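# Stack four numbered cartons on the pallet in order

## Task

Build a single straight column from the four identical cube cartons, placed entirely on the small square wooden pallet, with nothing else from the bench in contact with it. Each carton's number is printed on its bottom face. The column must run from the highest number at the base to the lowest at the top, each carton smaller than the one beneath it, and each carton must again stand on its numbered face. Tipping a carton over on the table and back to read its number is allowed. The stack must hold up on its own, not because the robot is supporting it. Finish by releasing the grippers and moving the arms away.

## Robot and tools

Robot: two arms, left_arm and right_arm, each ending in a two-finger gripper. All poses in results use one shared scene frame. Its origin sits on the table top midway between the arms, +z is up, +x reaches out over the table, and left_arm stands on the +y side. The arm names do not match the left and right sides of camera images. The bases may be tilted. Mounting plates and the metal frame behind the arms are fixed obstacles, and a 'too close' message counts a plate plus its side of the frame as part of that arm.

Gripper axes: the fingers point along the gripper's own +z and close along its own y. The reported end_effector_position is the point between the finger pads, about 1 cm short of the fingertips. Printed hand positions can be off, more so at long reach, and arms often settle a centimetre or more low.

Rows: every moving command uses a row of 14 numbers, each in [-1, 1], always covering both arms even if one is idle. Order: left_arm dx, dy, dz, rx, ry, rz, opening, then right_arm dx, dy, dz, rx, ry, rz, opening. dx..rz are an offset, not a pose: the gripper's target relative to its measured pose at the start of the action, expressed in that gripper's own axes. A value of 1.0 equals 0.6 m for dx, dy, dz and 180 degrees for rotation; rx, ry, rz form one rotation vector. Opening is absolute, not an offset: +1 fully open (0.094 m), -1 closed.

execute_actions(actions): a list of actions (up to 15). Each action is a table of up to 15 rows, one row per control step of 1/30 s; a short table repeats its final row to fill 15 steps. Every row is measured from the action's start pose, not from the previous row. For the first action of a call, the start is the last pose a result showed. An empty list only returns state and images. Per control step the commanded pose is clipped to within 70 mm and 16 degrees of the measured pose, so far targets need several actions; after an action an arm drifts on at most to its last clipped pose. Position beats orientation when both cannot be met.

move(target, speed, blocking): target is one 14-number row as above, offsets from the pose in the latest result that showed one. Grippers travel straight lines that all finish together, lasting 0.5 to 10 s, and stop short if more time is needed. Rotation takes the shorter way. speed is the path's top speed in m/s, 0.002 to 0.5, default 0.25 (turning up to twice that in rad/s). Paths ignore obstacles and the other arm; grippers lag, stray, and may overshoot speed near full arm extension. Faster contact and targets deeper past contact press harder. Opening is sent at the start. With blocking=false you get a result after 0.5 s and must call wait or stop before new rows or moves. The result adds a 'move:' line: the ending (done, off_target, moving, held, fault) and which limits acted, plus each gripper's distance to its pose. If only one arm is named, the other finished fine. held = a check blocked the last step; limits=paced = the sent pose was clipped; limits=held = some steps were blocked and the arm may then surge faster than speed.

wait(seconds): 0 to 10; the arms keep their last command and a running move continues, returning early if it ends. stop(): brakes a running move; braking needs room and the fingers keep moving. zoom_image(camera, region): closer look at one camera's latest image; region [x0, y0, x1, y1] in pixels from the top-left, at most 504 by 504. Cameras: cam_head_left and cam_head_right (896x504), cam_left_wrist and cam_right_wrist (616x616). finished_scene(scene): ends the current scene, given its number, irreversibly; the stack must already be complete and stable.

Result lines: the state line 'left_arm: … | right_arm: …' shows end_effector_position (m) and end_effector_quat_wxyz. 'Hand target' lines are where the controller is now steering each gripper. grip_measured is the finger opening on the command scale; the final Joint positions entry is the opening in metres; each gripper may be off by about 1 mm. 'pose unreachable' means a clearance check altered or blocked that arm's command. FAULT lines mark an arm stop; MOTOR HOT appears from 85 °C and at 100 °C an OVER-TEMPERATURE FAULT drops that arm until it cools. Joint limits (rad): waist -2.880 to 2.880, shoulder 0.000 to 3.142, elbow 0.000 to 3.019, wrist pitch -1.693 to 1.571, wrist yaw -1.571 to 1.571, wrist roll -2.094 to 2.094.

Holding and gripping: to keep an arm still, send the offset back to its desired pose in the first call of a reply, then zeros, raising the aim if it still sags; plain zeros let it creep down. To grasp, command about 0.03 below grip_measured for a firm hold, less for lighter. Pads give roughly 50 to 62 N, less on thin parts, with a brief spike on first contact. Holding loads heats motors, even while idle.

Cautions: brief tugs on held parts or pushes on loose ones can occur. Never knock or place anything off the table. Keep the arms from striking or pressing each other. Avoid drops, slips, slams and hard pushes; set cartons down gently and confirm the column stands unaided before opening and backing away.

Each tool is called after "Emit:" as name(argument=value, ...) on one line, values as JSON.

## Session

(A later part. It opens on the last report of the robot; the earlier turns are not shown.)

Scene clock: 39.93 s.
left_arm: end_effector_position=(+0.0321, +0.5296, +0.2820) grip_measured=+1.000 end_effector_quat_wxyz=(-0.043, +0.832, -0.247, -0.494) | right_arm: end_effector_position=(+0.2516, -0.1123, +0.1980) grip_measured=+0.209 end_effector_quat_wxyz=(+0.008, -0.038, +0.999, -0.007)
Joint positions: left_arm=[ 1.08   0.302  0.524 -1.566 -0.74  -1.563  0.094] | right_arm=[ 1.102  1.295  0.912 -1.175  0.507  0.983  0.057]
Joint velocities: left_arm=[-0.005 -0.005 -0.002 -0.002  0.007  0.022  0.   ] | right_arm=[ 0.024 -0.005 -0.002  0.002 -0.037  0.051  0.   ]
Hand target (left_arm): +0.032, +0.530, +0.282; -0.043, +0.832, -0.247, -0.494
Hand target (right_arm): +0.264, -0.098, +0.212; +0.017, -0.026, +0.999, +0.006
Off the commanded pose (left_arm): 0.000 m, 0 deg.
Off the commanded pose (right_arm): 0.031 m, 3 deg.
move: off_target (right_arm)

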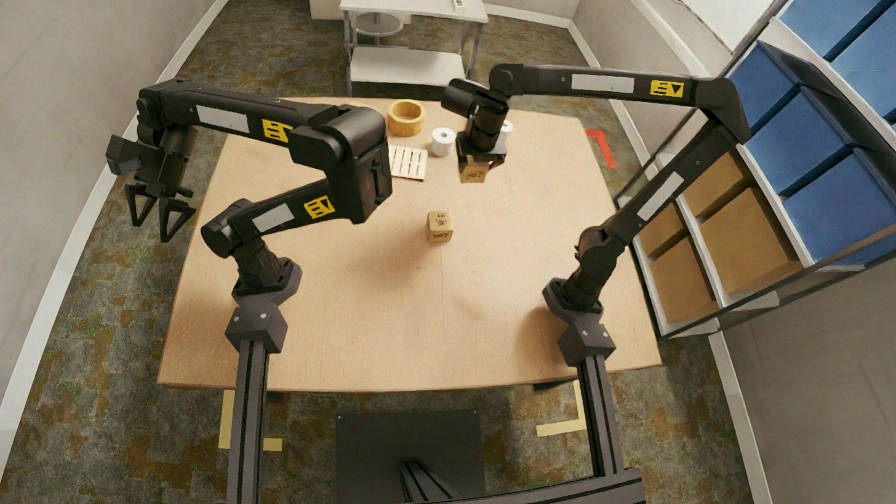

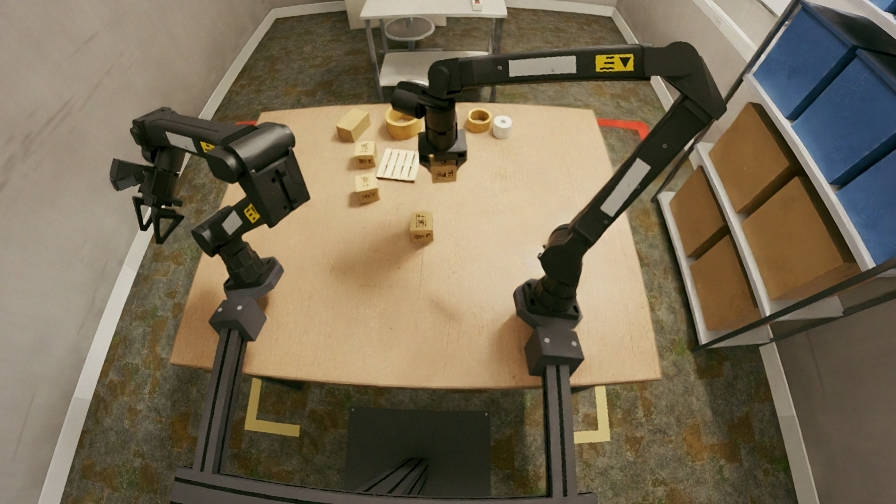

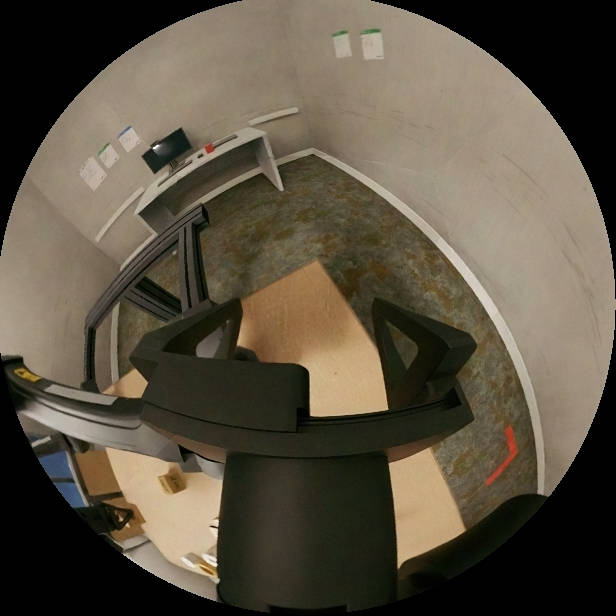

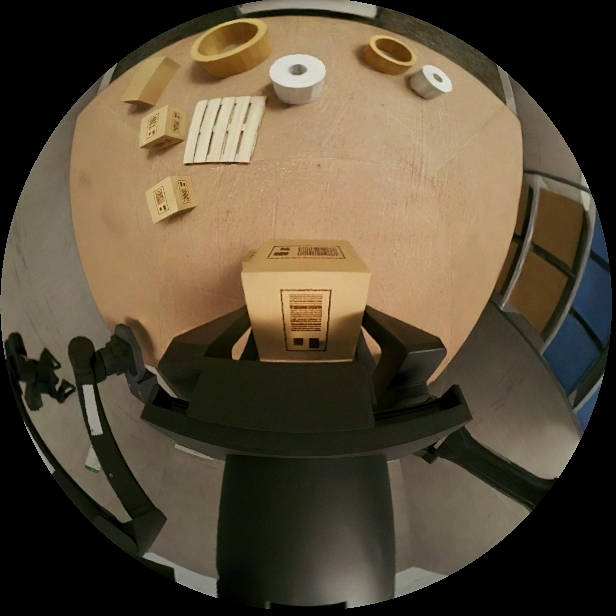

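Emit:
move(target=[0,0,0,0,0,0,1,-0.32,0.2,0.15,0,0,0.07,0.15])

Scene clock: 41.53 s.
left_arm: end_effector_position=(+0.0321, +0.5296, +0.2820) grip_measured=+1.000 end_effector_quat_wxyz=(-0.043, +0.832, -0.247, -0.494) | right_arm: end_effector_position=(+0.4216, +0.0143, +0.1107) grip_measured=+0.209 end_effector_quat_wxyz=(+0.003, +0.065, +0.998, -0.009)
Joint positions: left_arm=[ 1.08   0.302  0.524 -1.566 -0.74  -1.563  0.094] | right_arm=[ 0.886  1.831  1.449 -1.071  0.488  0.948  0.057]
Joint velocities: left_arm=[ 0.005 -0.015 -0.002 -0.017 -0.037  0.007  0.   ] | right_arm=[-0.005 -0.015 -0.027  0.007 -0.051 -0.022  0.   ]
Hand target (left_arm): +0.032, +0.530, +0.282; -0.043, +0.832, -0.247, -0.494
Hand target (right_arm): +0.438, +0.020, +0.114; +0.008, +0.072, +0.997, -0.003
Off the commanded pose (left_arm): 0.000 m, 0 deg.
Off the commanded pose (right_arm): 0.015 m, 1 deg.
move: off_target (right_arm)

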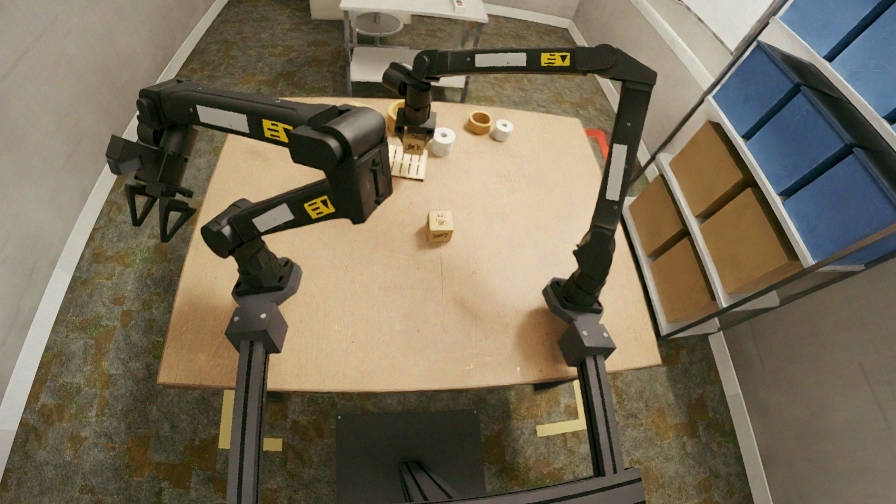

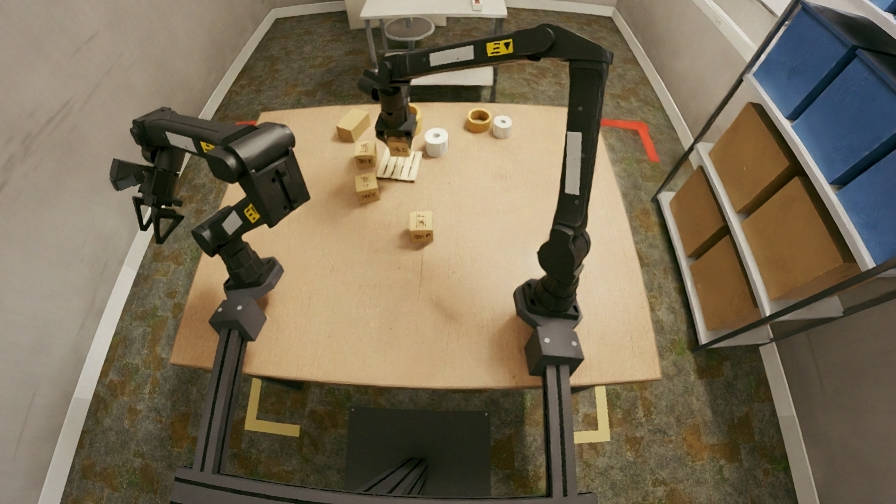

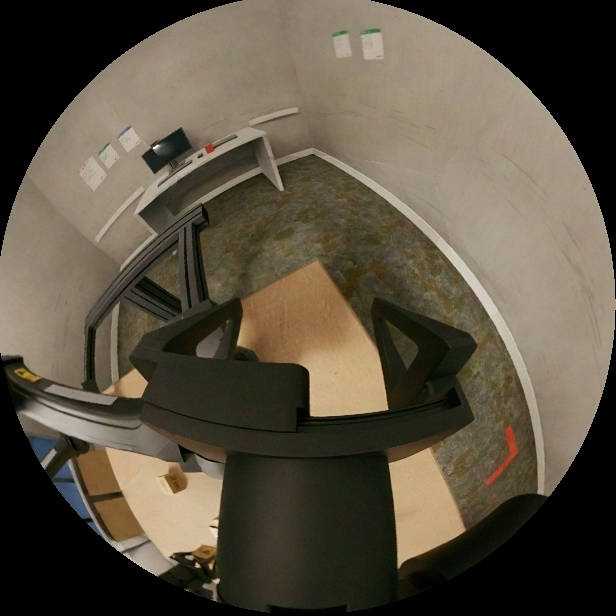

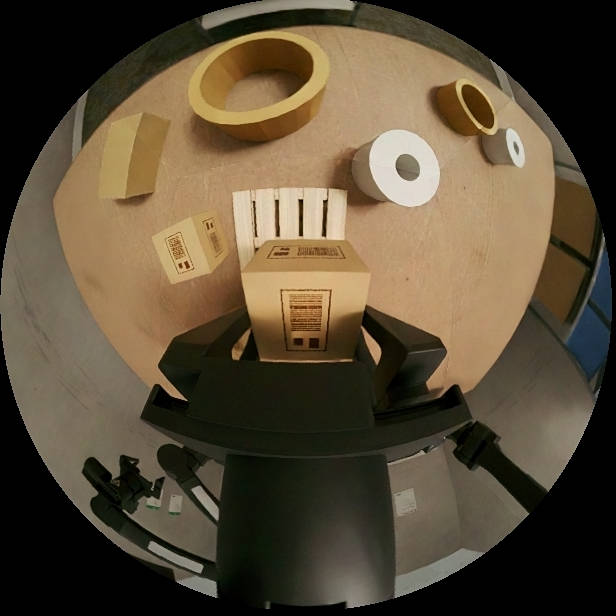

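Emit:
move(target=[0,0,0,0,0,0,1,-0.01,0.04,0.085,-0.005,0,0,0.15], speed=0.06)

Emit:
zoom_image(camera="cam_head_right", region=[330,100,470,220])

Scene clock: 43.03 s.
left_arm: end_effector_position=(+0.0321, +0.5296, +0.2820) grip_measured=+1.000 end_effector_quat_wxyz=(-0.043, +0.832, -0.247, -0.494) | right_arm: end_effector_position=(+0.4198, +0.0319, +0.0666) grip_measured=+0.209 end_effector_quat_wxyz=(+0.001, +0.063, +0.998, -0.003)
Joint positions: left_arm=[ 1.08   0.302  0.524 -1.566 -0.74  -1.563  0.094] | right_arm=[ 0.869  1.912  1.449 -0.974  0.475  0.922  0.057]
Joint velocities: left_arm=[-0.005 -0.005 -0.007 -0.012  0.066 -0.095  0.   ] | right_arm=[-0.005 -0.005  0.002 -0.022  0.066 -0.007 -0.001]
Hand target (left_arm): +0.032, +0.530, +0.282; -0.043, +0.832, -0.247, -0.494
Hand target (right_arm): +0.432, +0.036, +0.060; +0.004, +0.065, +0.998, -0.000
Off the commanded pose (left_arm): 0.000 m, 0 deg.
Off the commanded pose (right_arm): 0.014 m, 0 deg.
move: off_target (right_arm)

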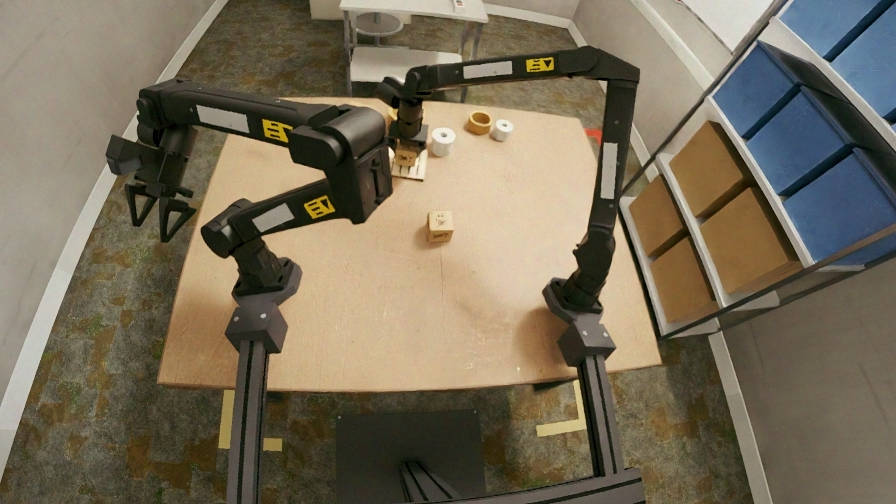

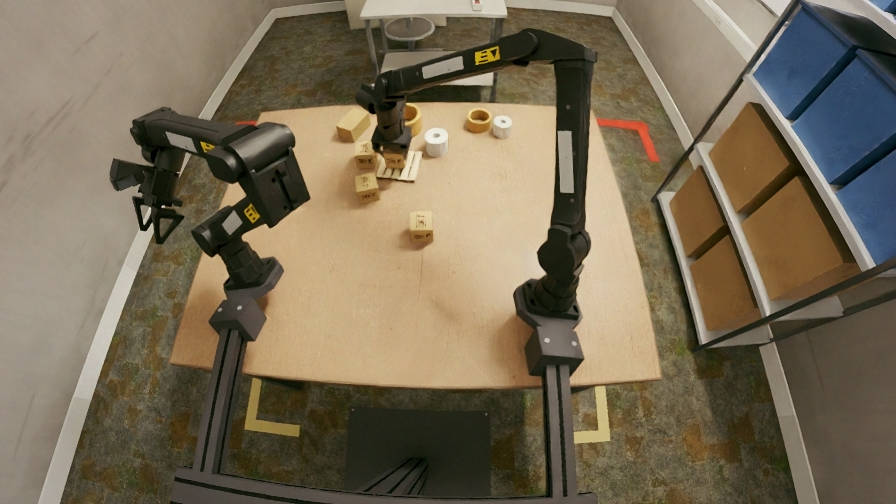

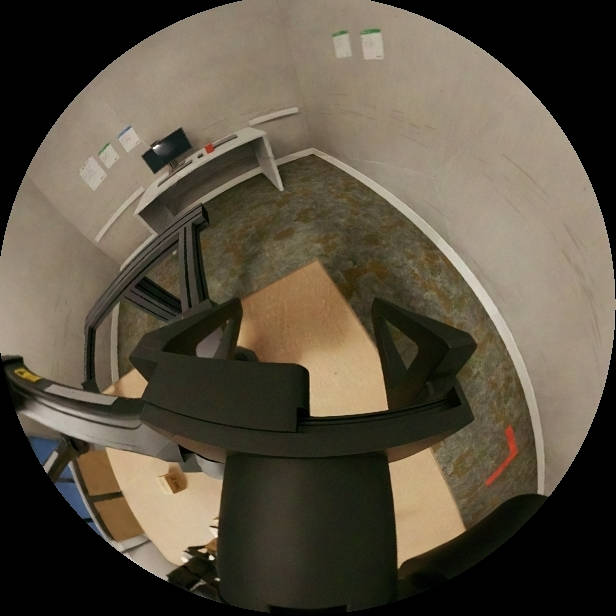

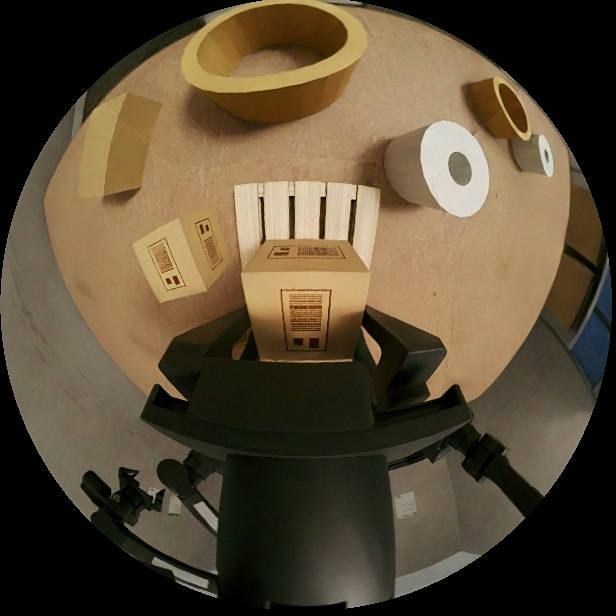

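Region (330, 100, 470, 220) of cam_head_right's 896x504 image, scaled by 3.600, with more detail than that image has; it fills the top 432 rows of this view, and the rest is white.

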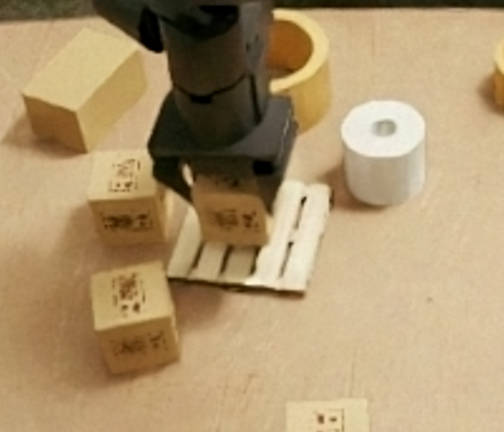

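Good.

Emit:
move(target=[0,0,0,0,0,0,1,-0.01,-0.005,0.05,0,0,0,0.15], speed=0.04)

Emit:
execute_actions(actions=[[[0,0,0,0,0,0,1,0,0,0,0,0,0,0.2]],[[0,0,0,0,0,0,1,0,0,0,0,0,0,0.25]],[[0,0,0,0,0,0,1,0,0,0,0,0,0,0.55]]])

Emit:
move(target=[0,0,0,0,0,0,1,-0.015,0.015,-0.15,0,0,0,0.55], speed=0.15)

Emit:
move(target=[0,0,0,0,0,0,1,0.13,0.16,0,0,0,-0.13,1])

Scene clock: 44.63 s.
left_arm: end_effector_position=(+0.0321, +0.5296, +0.2820) grip_measured=+1.000 end_effector_quat_wxyz=(-0.043, +0.832, -0.247, -0.494) | right_arm: end_effector_position=(+0.4316, +0.0314, +0.0572) grip_measured=+0.209 end_effector_quat_wxyz=(+0.011, +0.071, +0.997, +0.009)
Joint positions: left_arm=[ 1.08   0.302  0.524 -1.566 -0.74  -1.563  0.094] | right_arm=[ 0.847  1.918  1.445 -0.918  0.471  0.899  0.057]
Joint velocities: left_arm=[ 0.005  0.005  0.007  0.002 -0.007 -0.066  0.   ] | right_arm=[-0.005 -0.005 -0.012 -0.002 -0.007 -0.051  0.001]
Hand target (left_arm): +0.032, +0.530, +0.282; -0.043, +0.832, -0.247, -0.494
Hand target (right_arm): +0.425, +0.027, +0.038; +0.001, +0.063, +0.998, -0.003
Off the commanded pose (left_arm): 0.000 m, 0 deg.
Off the commanded pose (right_arm): 0.022 m, 2 deg.
move: off_target (right_arm)

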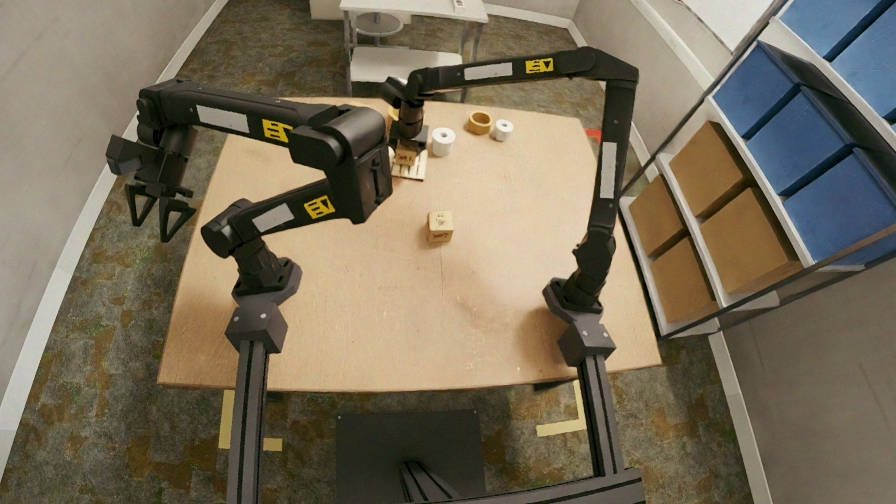

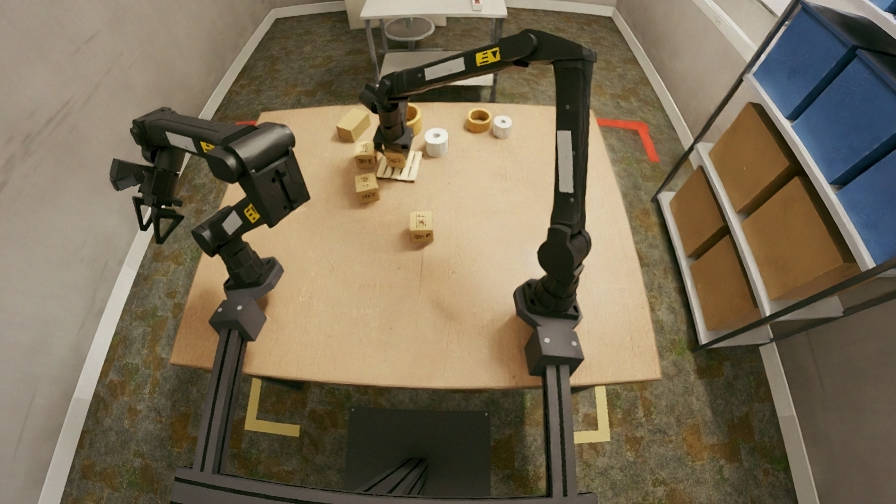

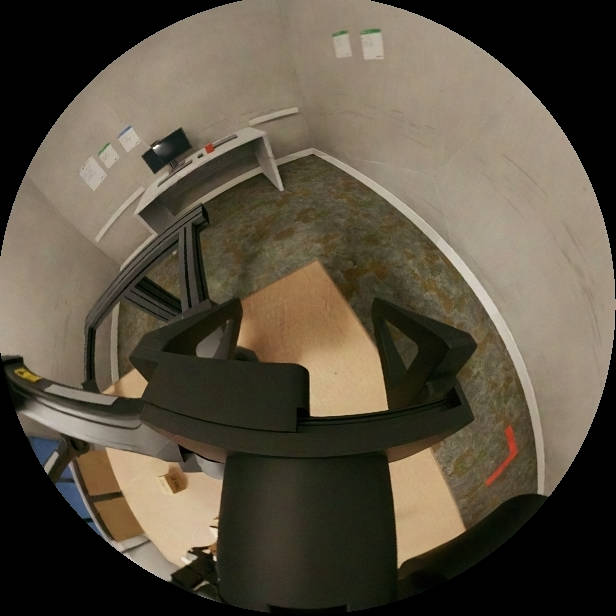

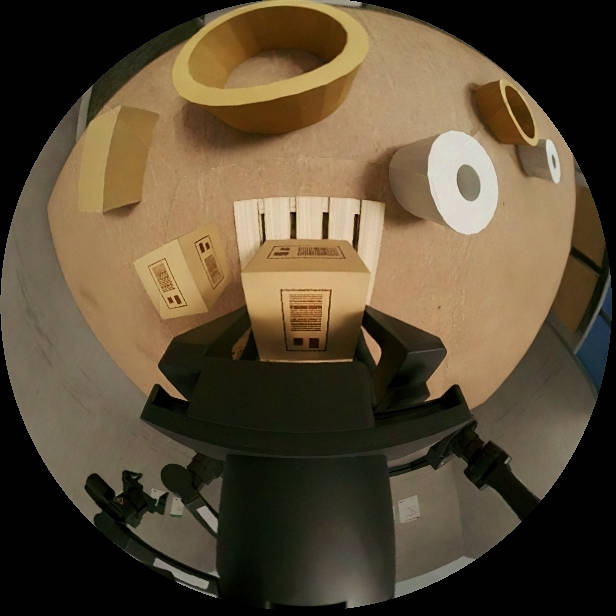

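Scene clock: 46.13 s.
left_arm: end_effector_position=(+0.0321, +0.5296, +0.2820) grip_measured=+1.000 end_effector_quat_wxyz=(-0.043, +0.832, -0.247, -0.494) | right_arm: end_effector_position=(+0.4316, +0.0315, +0.0572) grip_measured=+0.547 end_effector_quat_wxyz=(+0.011, +0.071, +0.997, +0.009)
Joint positions: left_arm=[ 1.08   0.302  0.524 -1.566 -0.74  -1.563  0.094] | right_arm=[ 0.847  1.918  1.445 -0.918  0.471  0.899  0.073]
Joint velocities: left_arm=[-0.015 -0.005 -0.002 -0.002  0.081  0.051  0.   ] | right_arm=[-0.024 -0.005 -0.012 -0.017 -0.066  0.007 -0.   ]
Hand target (left_arm): +0.032, +0.530, +0.282; -0.043, +0.832, -0.247, -0.494
Hand target (right_arm): +0.432, +0.031, +0.057; +0.011, +0.071, +0.997, +0.009
Off the commanded pose (left_arm): 0.000 m, 0 deg.
Off the commanded pose (right_arm): 0.000 m, 0 deg.

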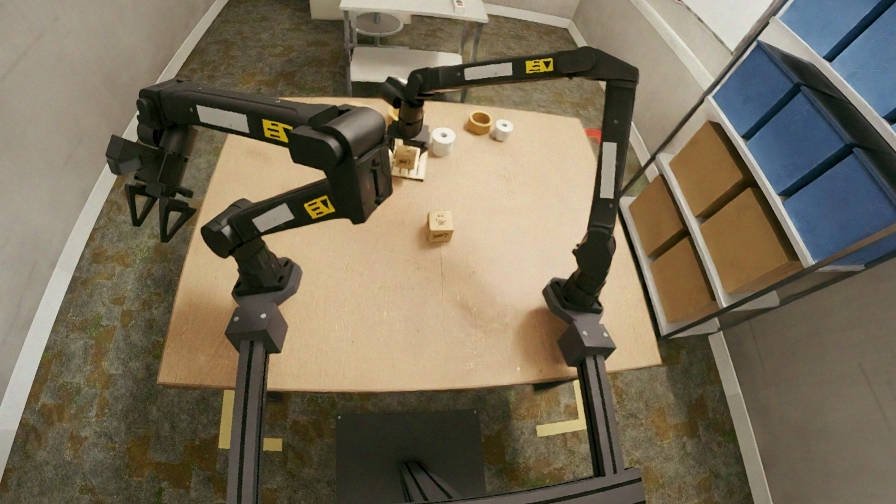

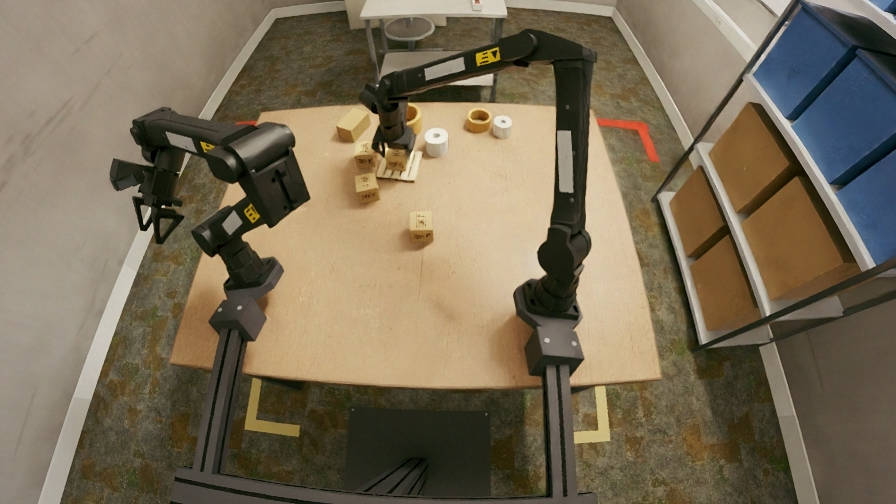

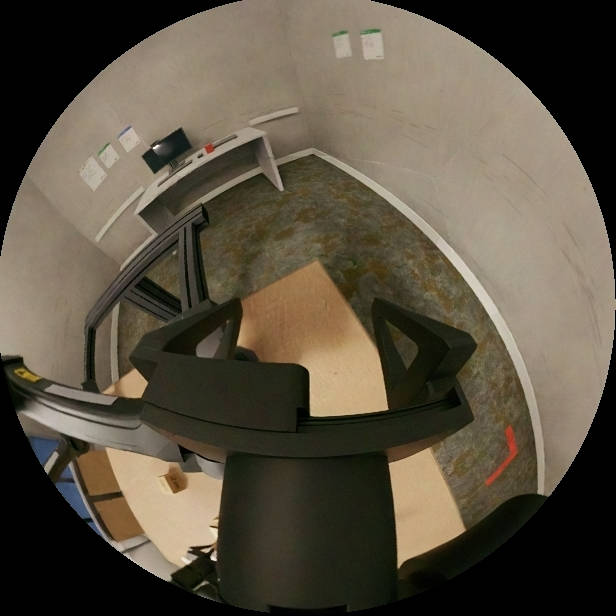

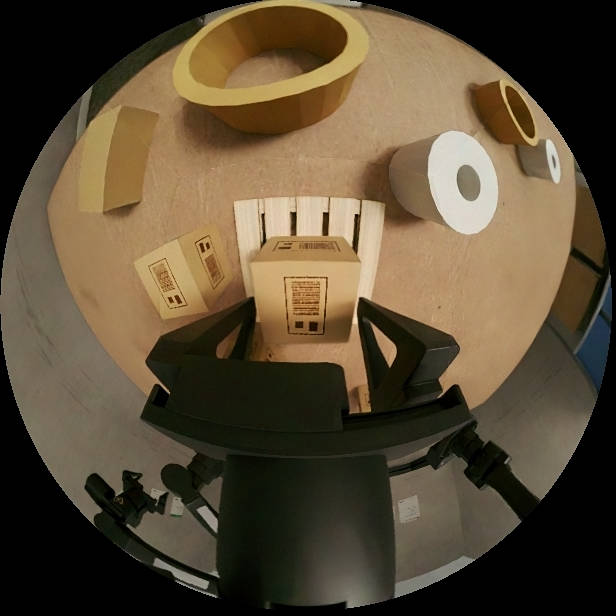

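Scene clock: 47.17 s.
left_arm: end_effector_position=(+0.0321, +0.5296, +0.2820) grip_measured=+1.000 end_effector_quat_wxyz=(-0.043, +0.832, -0.247, -0.494) | right_arm: end_effector_position=(+0.4254, +0.0303, +0.1291) grip_measured=+0.547 end_effector_quat_wxyz=(-0.001, +0.057, +0.998, -0.007)
Joint positions: left_arm=[ 1.08   0.302  0.524 -1.566 -0.74  -1.563  0.094] | right_arm=[ 0.911  1.851  1.522 -1.139  0.481  0.962  0.073]
Joint velocities: left_arm=[-0.024 -0.005 -0.002  0.012 -0.022 -0.022  0.   ] | right_arm=[ 0.005 -0.005 -0.002 -0.017 -0.007 -0.007 -0.   ]
Hand target (left_arm): +0.032, +0.530, +0.282; -0.043, +0.832, -0.247, -0.494
Hand target (right_arm): +0.438, +0.038, +0.147; +0.011, +0.071, +0.997, +0.008
Off the commanded pose (left_arm): 0.000 m, 0 deg.
Off the commanded pose (right_arm): 0.024 m, 3 deg.
move: off_target (right_arm)

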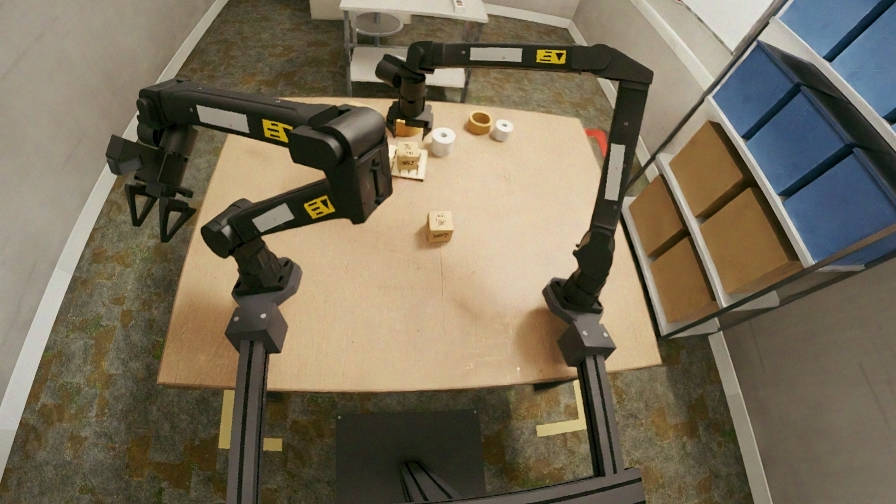

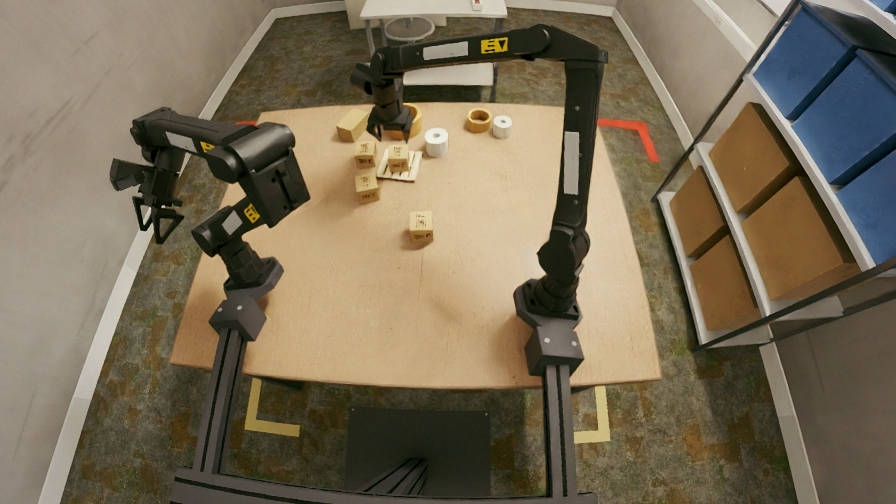

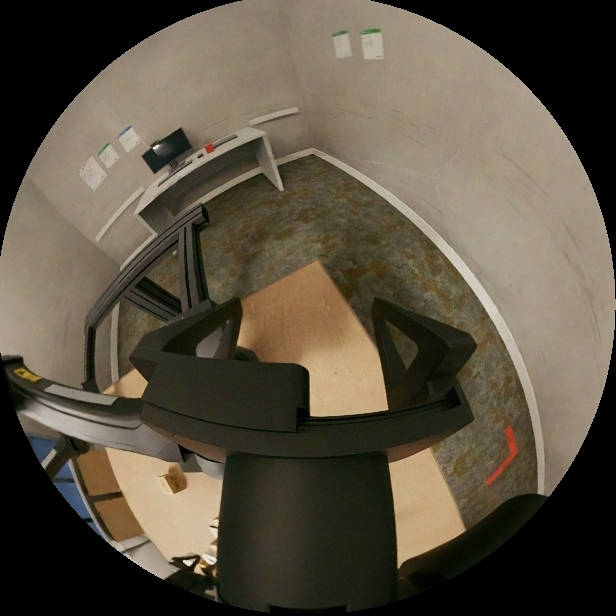

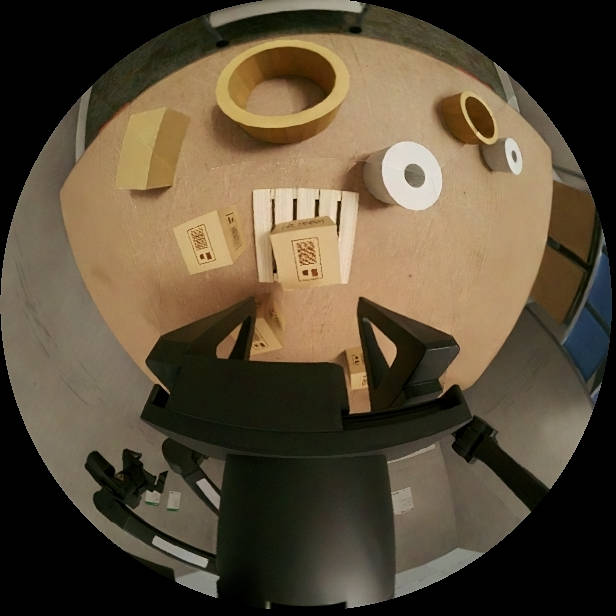

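Scene clock: 48.47 s.
left_arm: end_effector_position=(+0.0321, +0.5296, +0.2820) grip_measured=+1.000 end_effector_quat_wxyz=(-0.043, +0.832, -0.247, -0.494) | right_arm: end_effector_position=(+0.3546, +0.1195, +0.1246) grip_measured=+1.000 end_effector_quat_wxyz=(-0.007, -0.138, +0.990, -0.013)
Joint positions: left_arm=[ 1.08   0.302  0.524 -1.566 -0.74  -1.563  0.094] | right_arm=[ 1.076  2.009  1.62  -1.184  0.492  0.766  0.094]
Joint velocities: left_arm=[-0.005 -0.005 -0.002  0.007 -0.095 -0.022  0.   ] | right_arm=[-0.005  0.005 -0.002  0.002 -0.051  0.022  0.   ]
Hand target (left_arm): +0.032, +0.530, +0.282; -0.043, +0.832, -0.247, -0.494
Hand target (right_arm): +0.360, +0.134, +0.127; -0.002, -0.147, +0.989, -0.008
Off the commanded pose (left_arm): 0.000 m, 0 deg.
Off the commanded pose (right_arm): 0.016 m, 1 deg.
move: off_target (right_arm)

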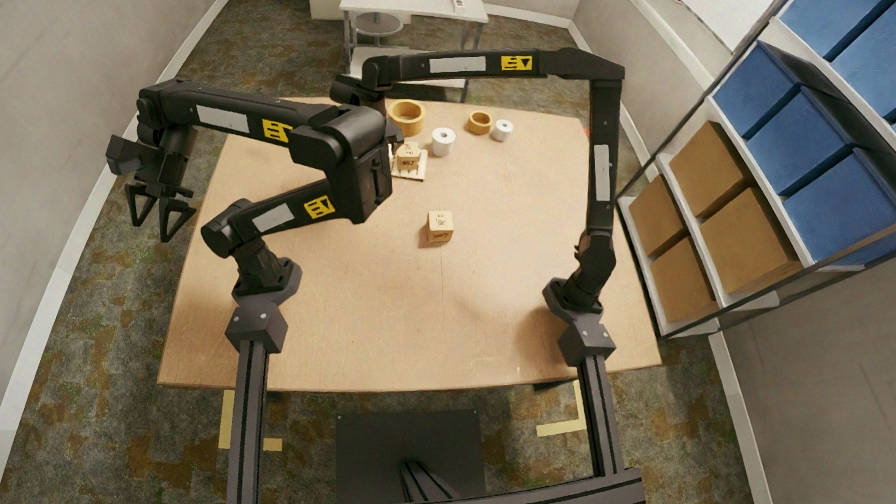

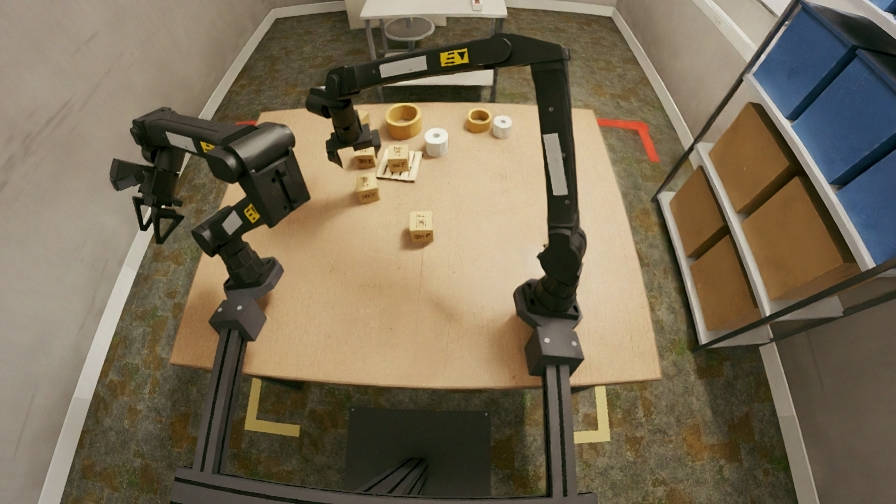

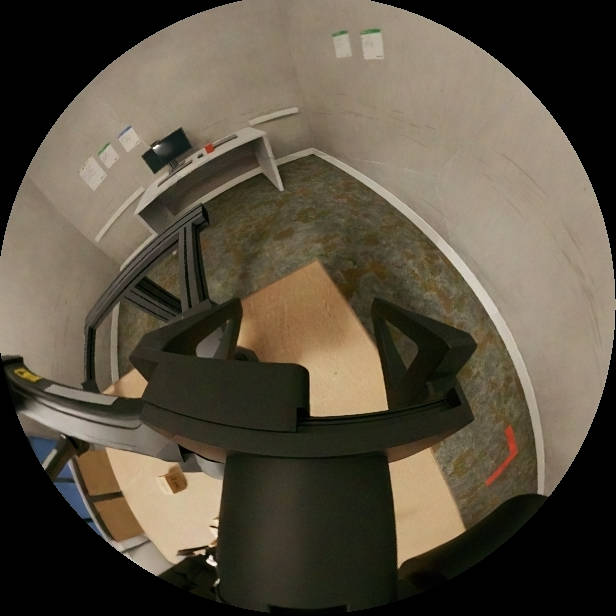

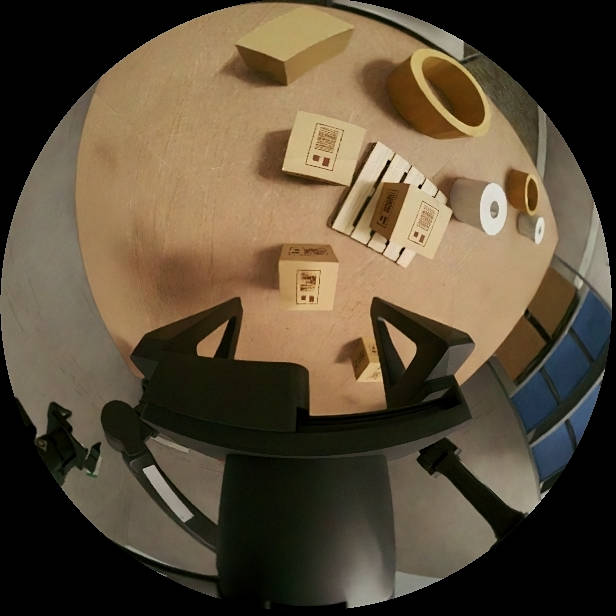

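Emit:
move(target=[0,0,0,0,0,0,1,0.055,0,0.06,-0.008,-0.004,0.012,1], speed=0.1)

Emit:
move(target=[0,0,0,0,0,0,1,0.01,-0.005,0.11,0,0,0,1], speed=0.07)

Scene clock: 49.70 s.
left_arm: end_effector_position=(+0.0321, +0.5296, +0.2820) grip_measured=+1.000 end_effector_quat_wxyz=(-0.043, +0.832, -0.247, -0.494) | right_arm: end_effector_position=(+0.3187, +0.1093, +0.0788) grip_measured=+1.000 end_effector_quat_wxyz=(-0.009, -0.133, +0.991, -0.009)
Joint positions: left_arm=[ 1.08   0.302  0.524 -1.566 -0.74  -1.563  0.094] | right_arm=[ 1.076  2.009  1.466 -1.027  0.485  0.775  0.094]
Joint velocities: left_arm=[-0.015  0.015 -0.012  0.012 -0.022 -0.007  0.   ] | right_arm=[-0.015 -0.005 -0.007  0.022  0.022  0.037  0.   ]
Hand target (left_arm): +0.032, +0.530, +0.282; -0.043, +0.832, -0.247, -0.494
Hand target (right_arm): +0.323, +0.109, +0.088; -0.002, -0.120, +0.993, +0.000
Off the commanded pose (left_arm): 0.000 m, 0 deg.
Off the commanded pose (right_arm): 0.011 m, 2 deg.
move: off_target (right_arm)

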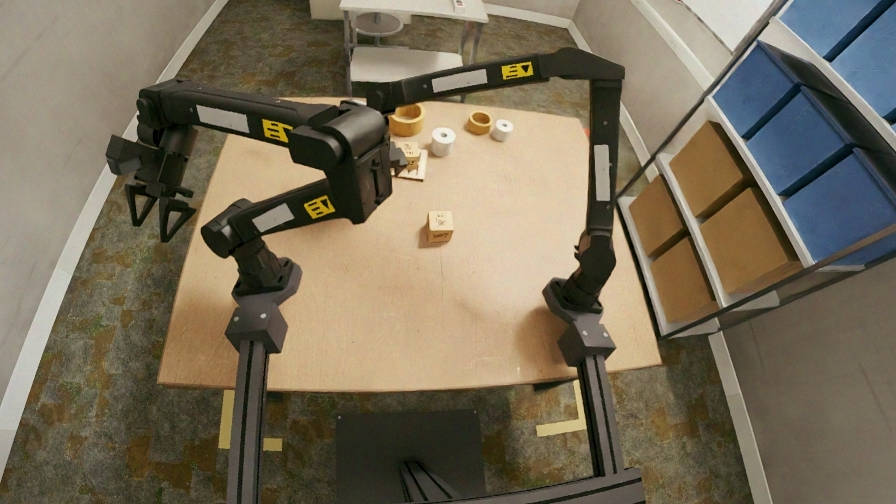

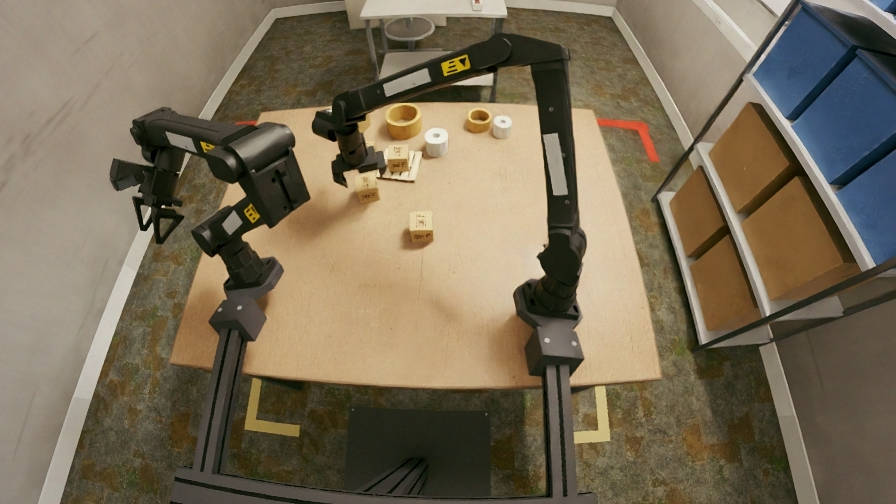

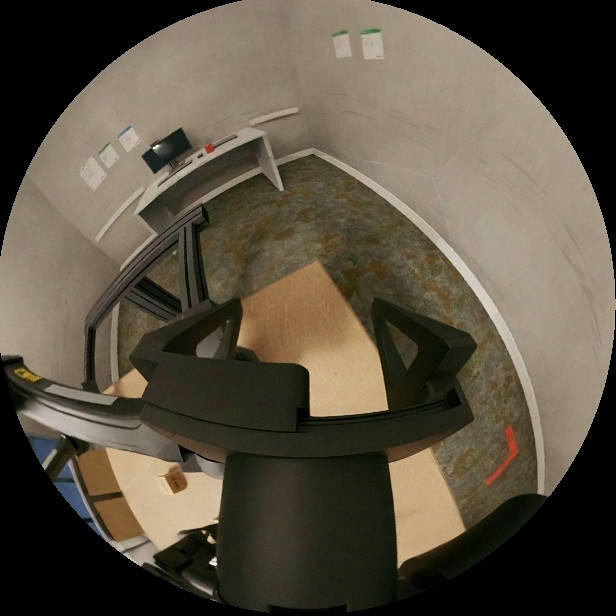

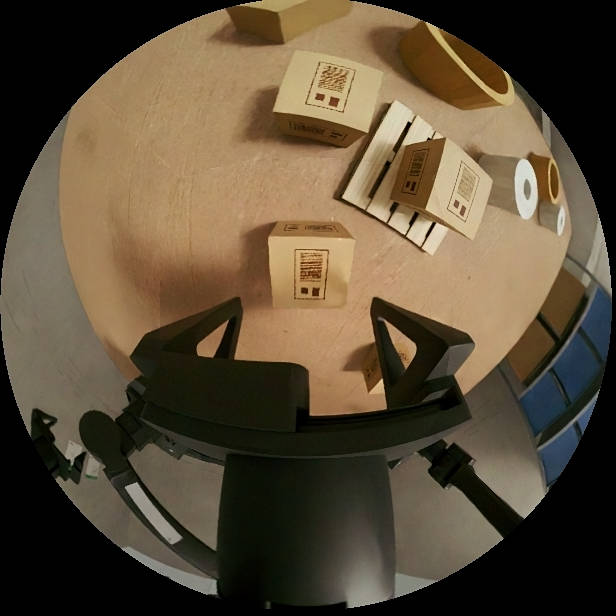

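Scene clock: 51.03 s.
left_arm: end_effector_position=(+0.0321, +0.5296, +0.2820) grip_measured=+1.000 end_effector_quat_wxyz=(-0.043, +0.832, -0.247, -0.494) | right_arm: end_effector_position=(+0.3177, +0.1098, +0.0327) grip_measured=+1.000 end_effector_quat_wxyz=(+0.001, -0.126, +0.992, +0.002)
Joint positions: left_arm=[ 1.08   0.302  0.524 -1.566 -0.74  -1.563  0.094] | right_arm=[ 1.041  2.053  1.411 -0.874  0.485  0.732  0.094]
Joint velocities: left_arm=[ 0.005 -0.005 -0.002 -0.002  0.037 -0.022  0.   ] | right_arm=[-0.005 -0.005 -0.007  0.007 -0.022 -0.125  0.   ]
Hand target (left_arm): +0.032, +0.530, +0.282; -0.043, +0.832, -0.247, -0.494
Hand target (right_arm): +0.314, +0.103, +0.014; -0.009, -0.133, +0.991, -0.009
Off the commanded pose (left_arm): 0.000 m, 0 deg.
Off the commanded pose (right_arm): 0.021 m, 2 deg.
move: off_target (right_arm)

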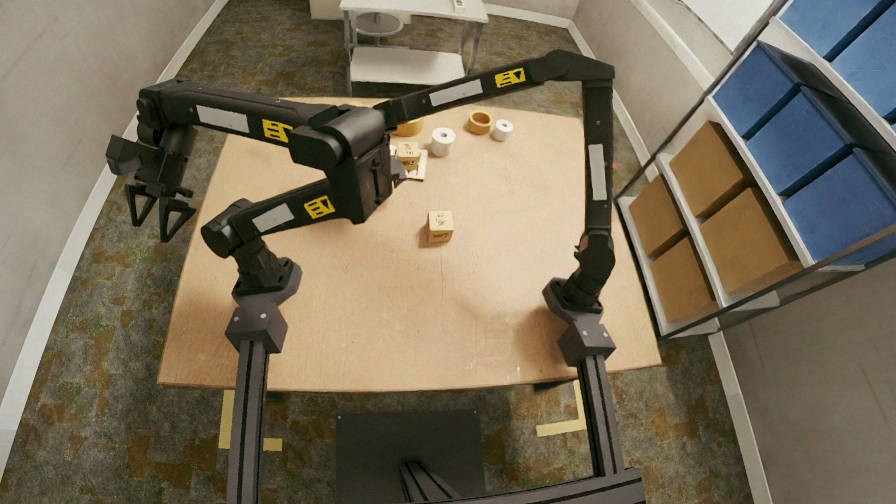

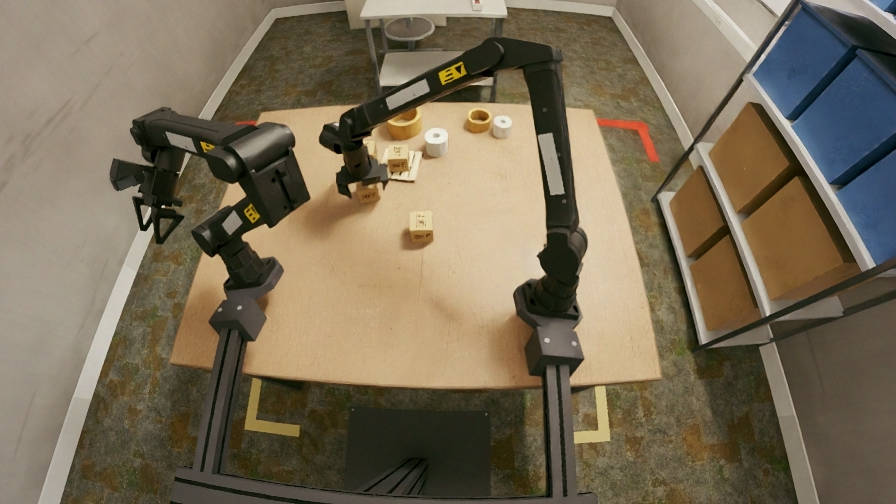

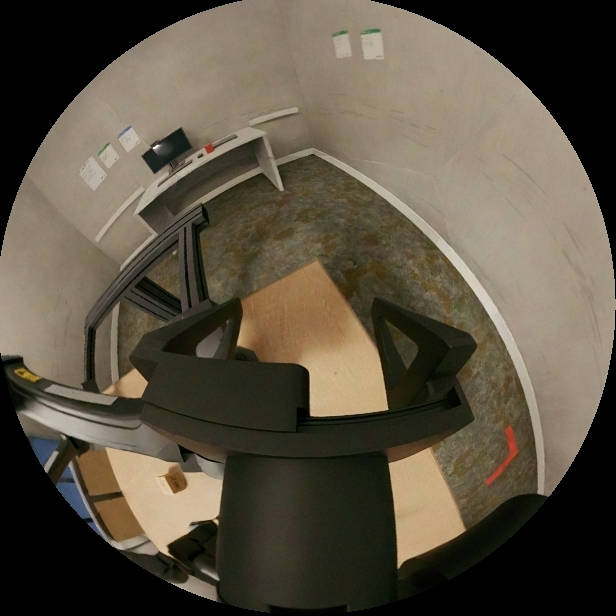

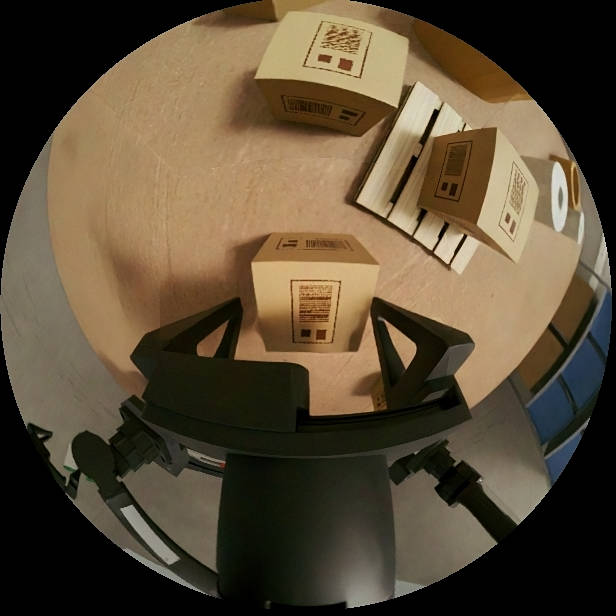

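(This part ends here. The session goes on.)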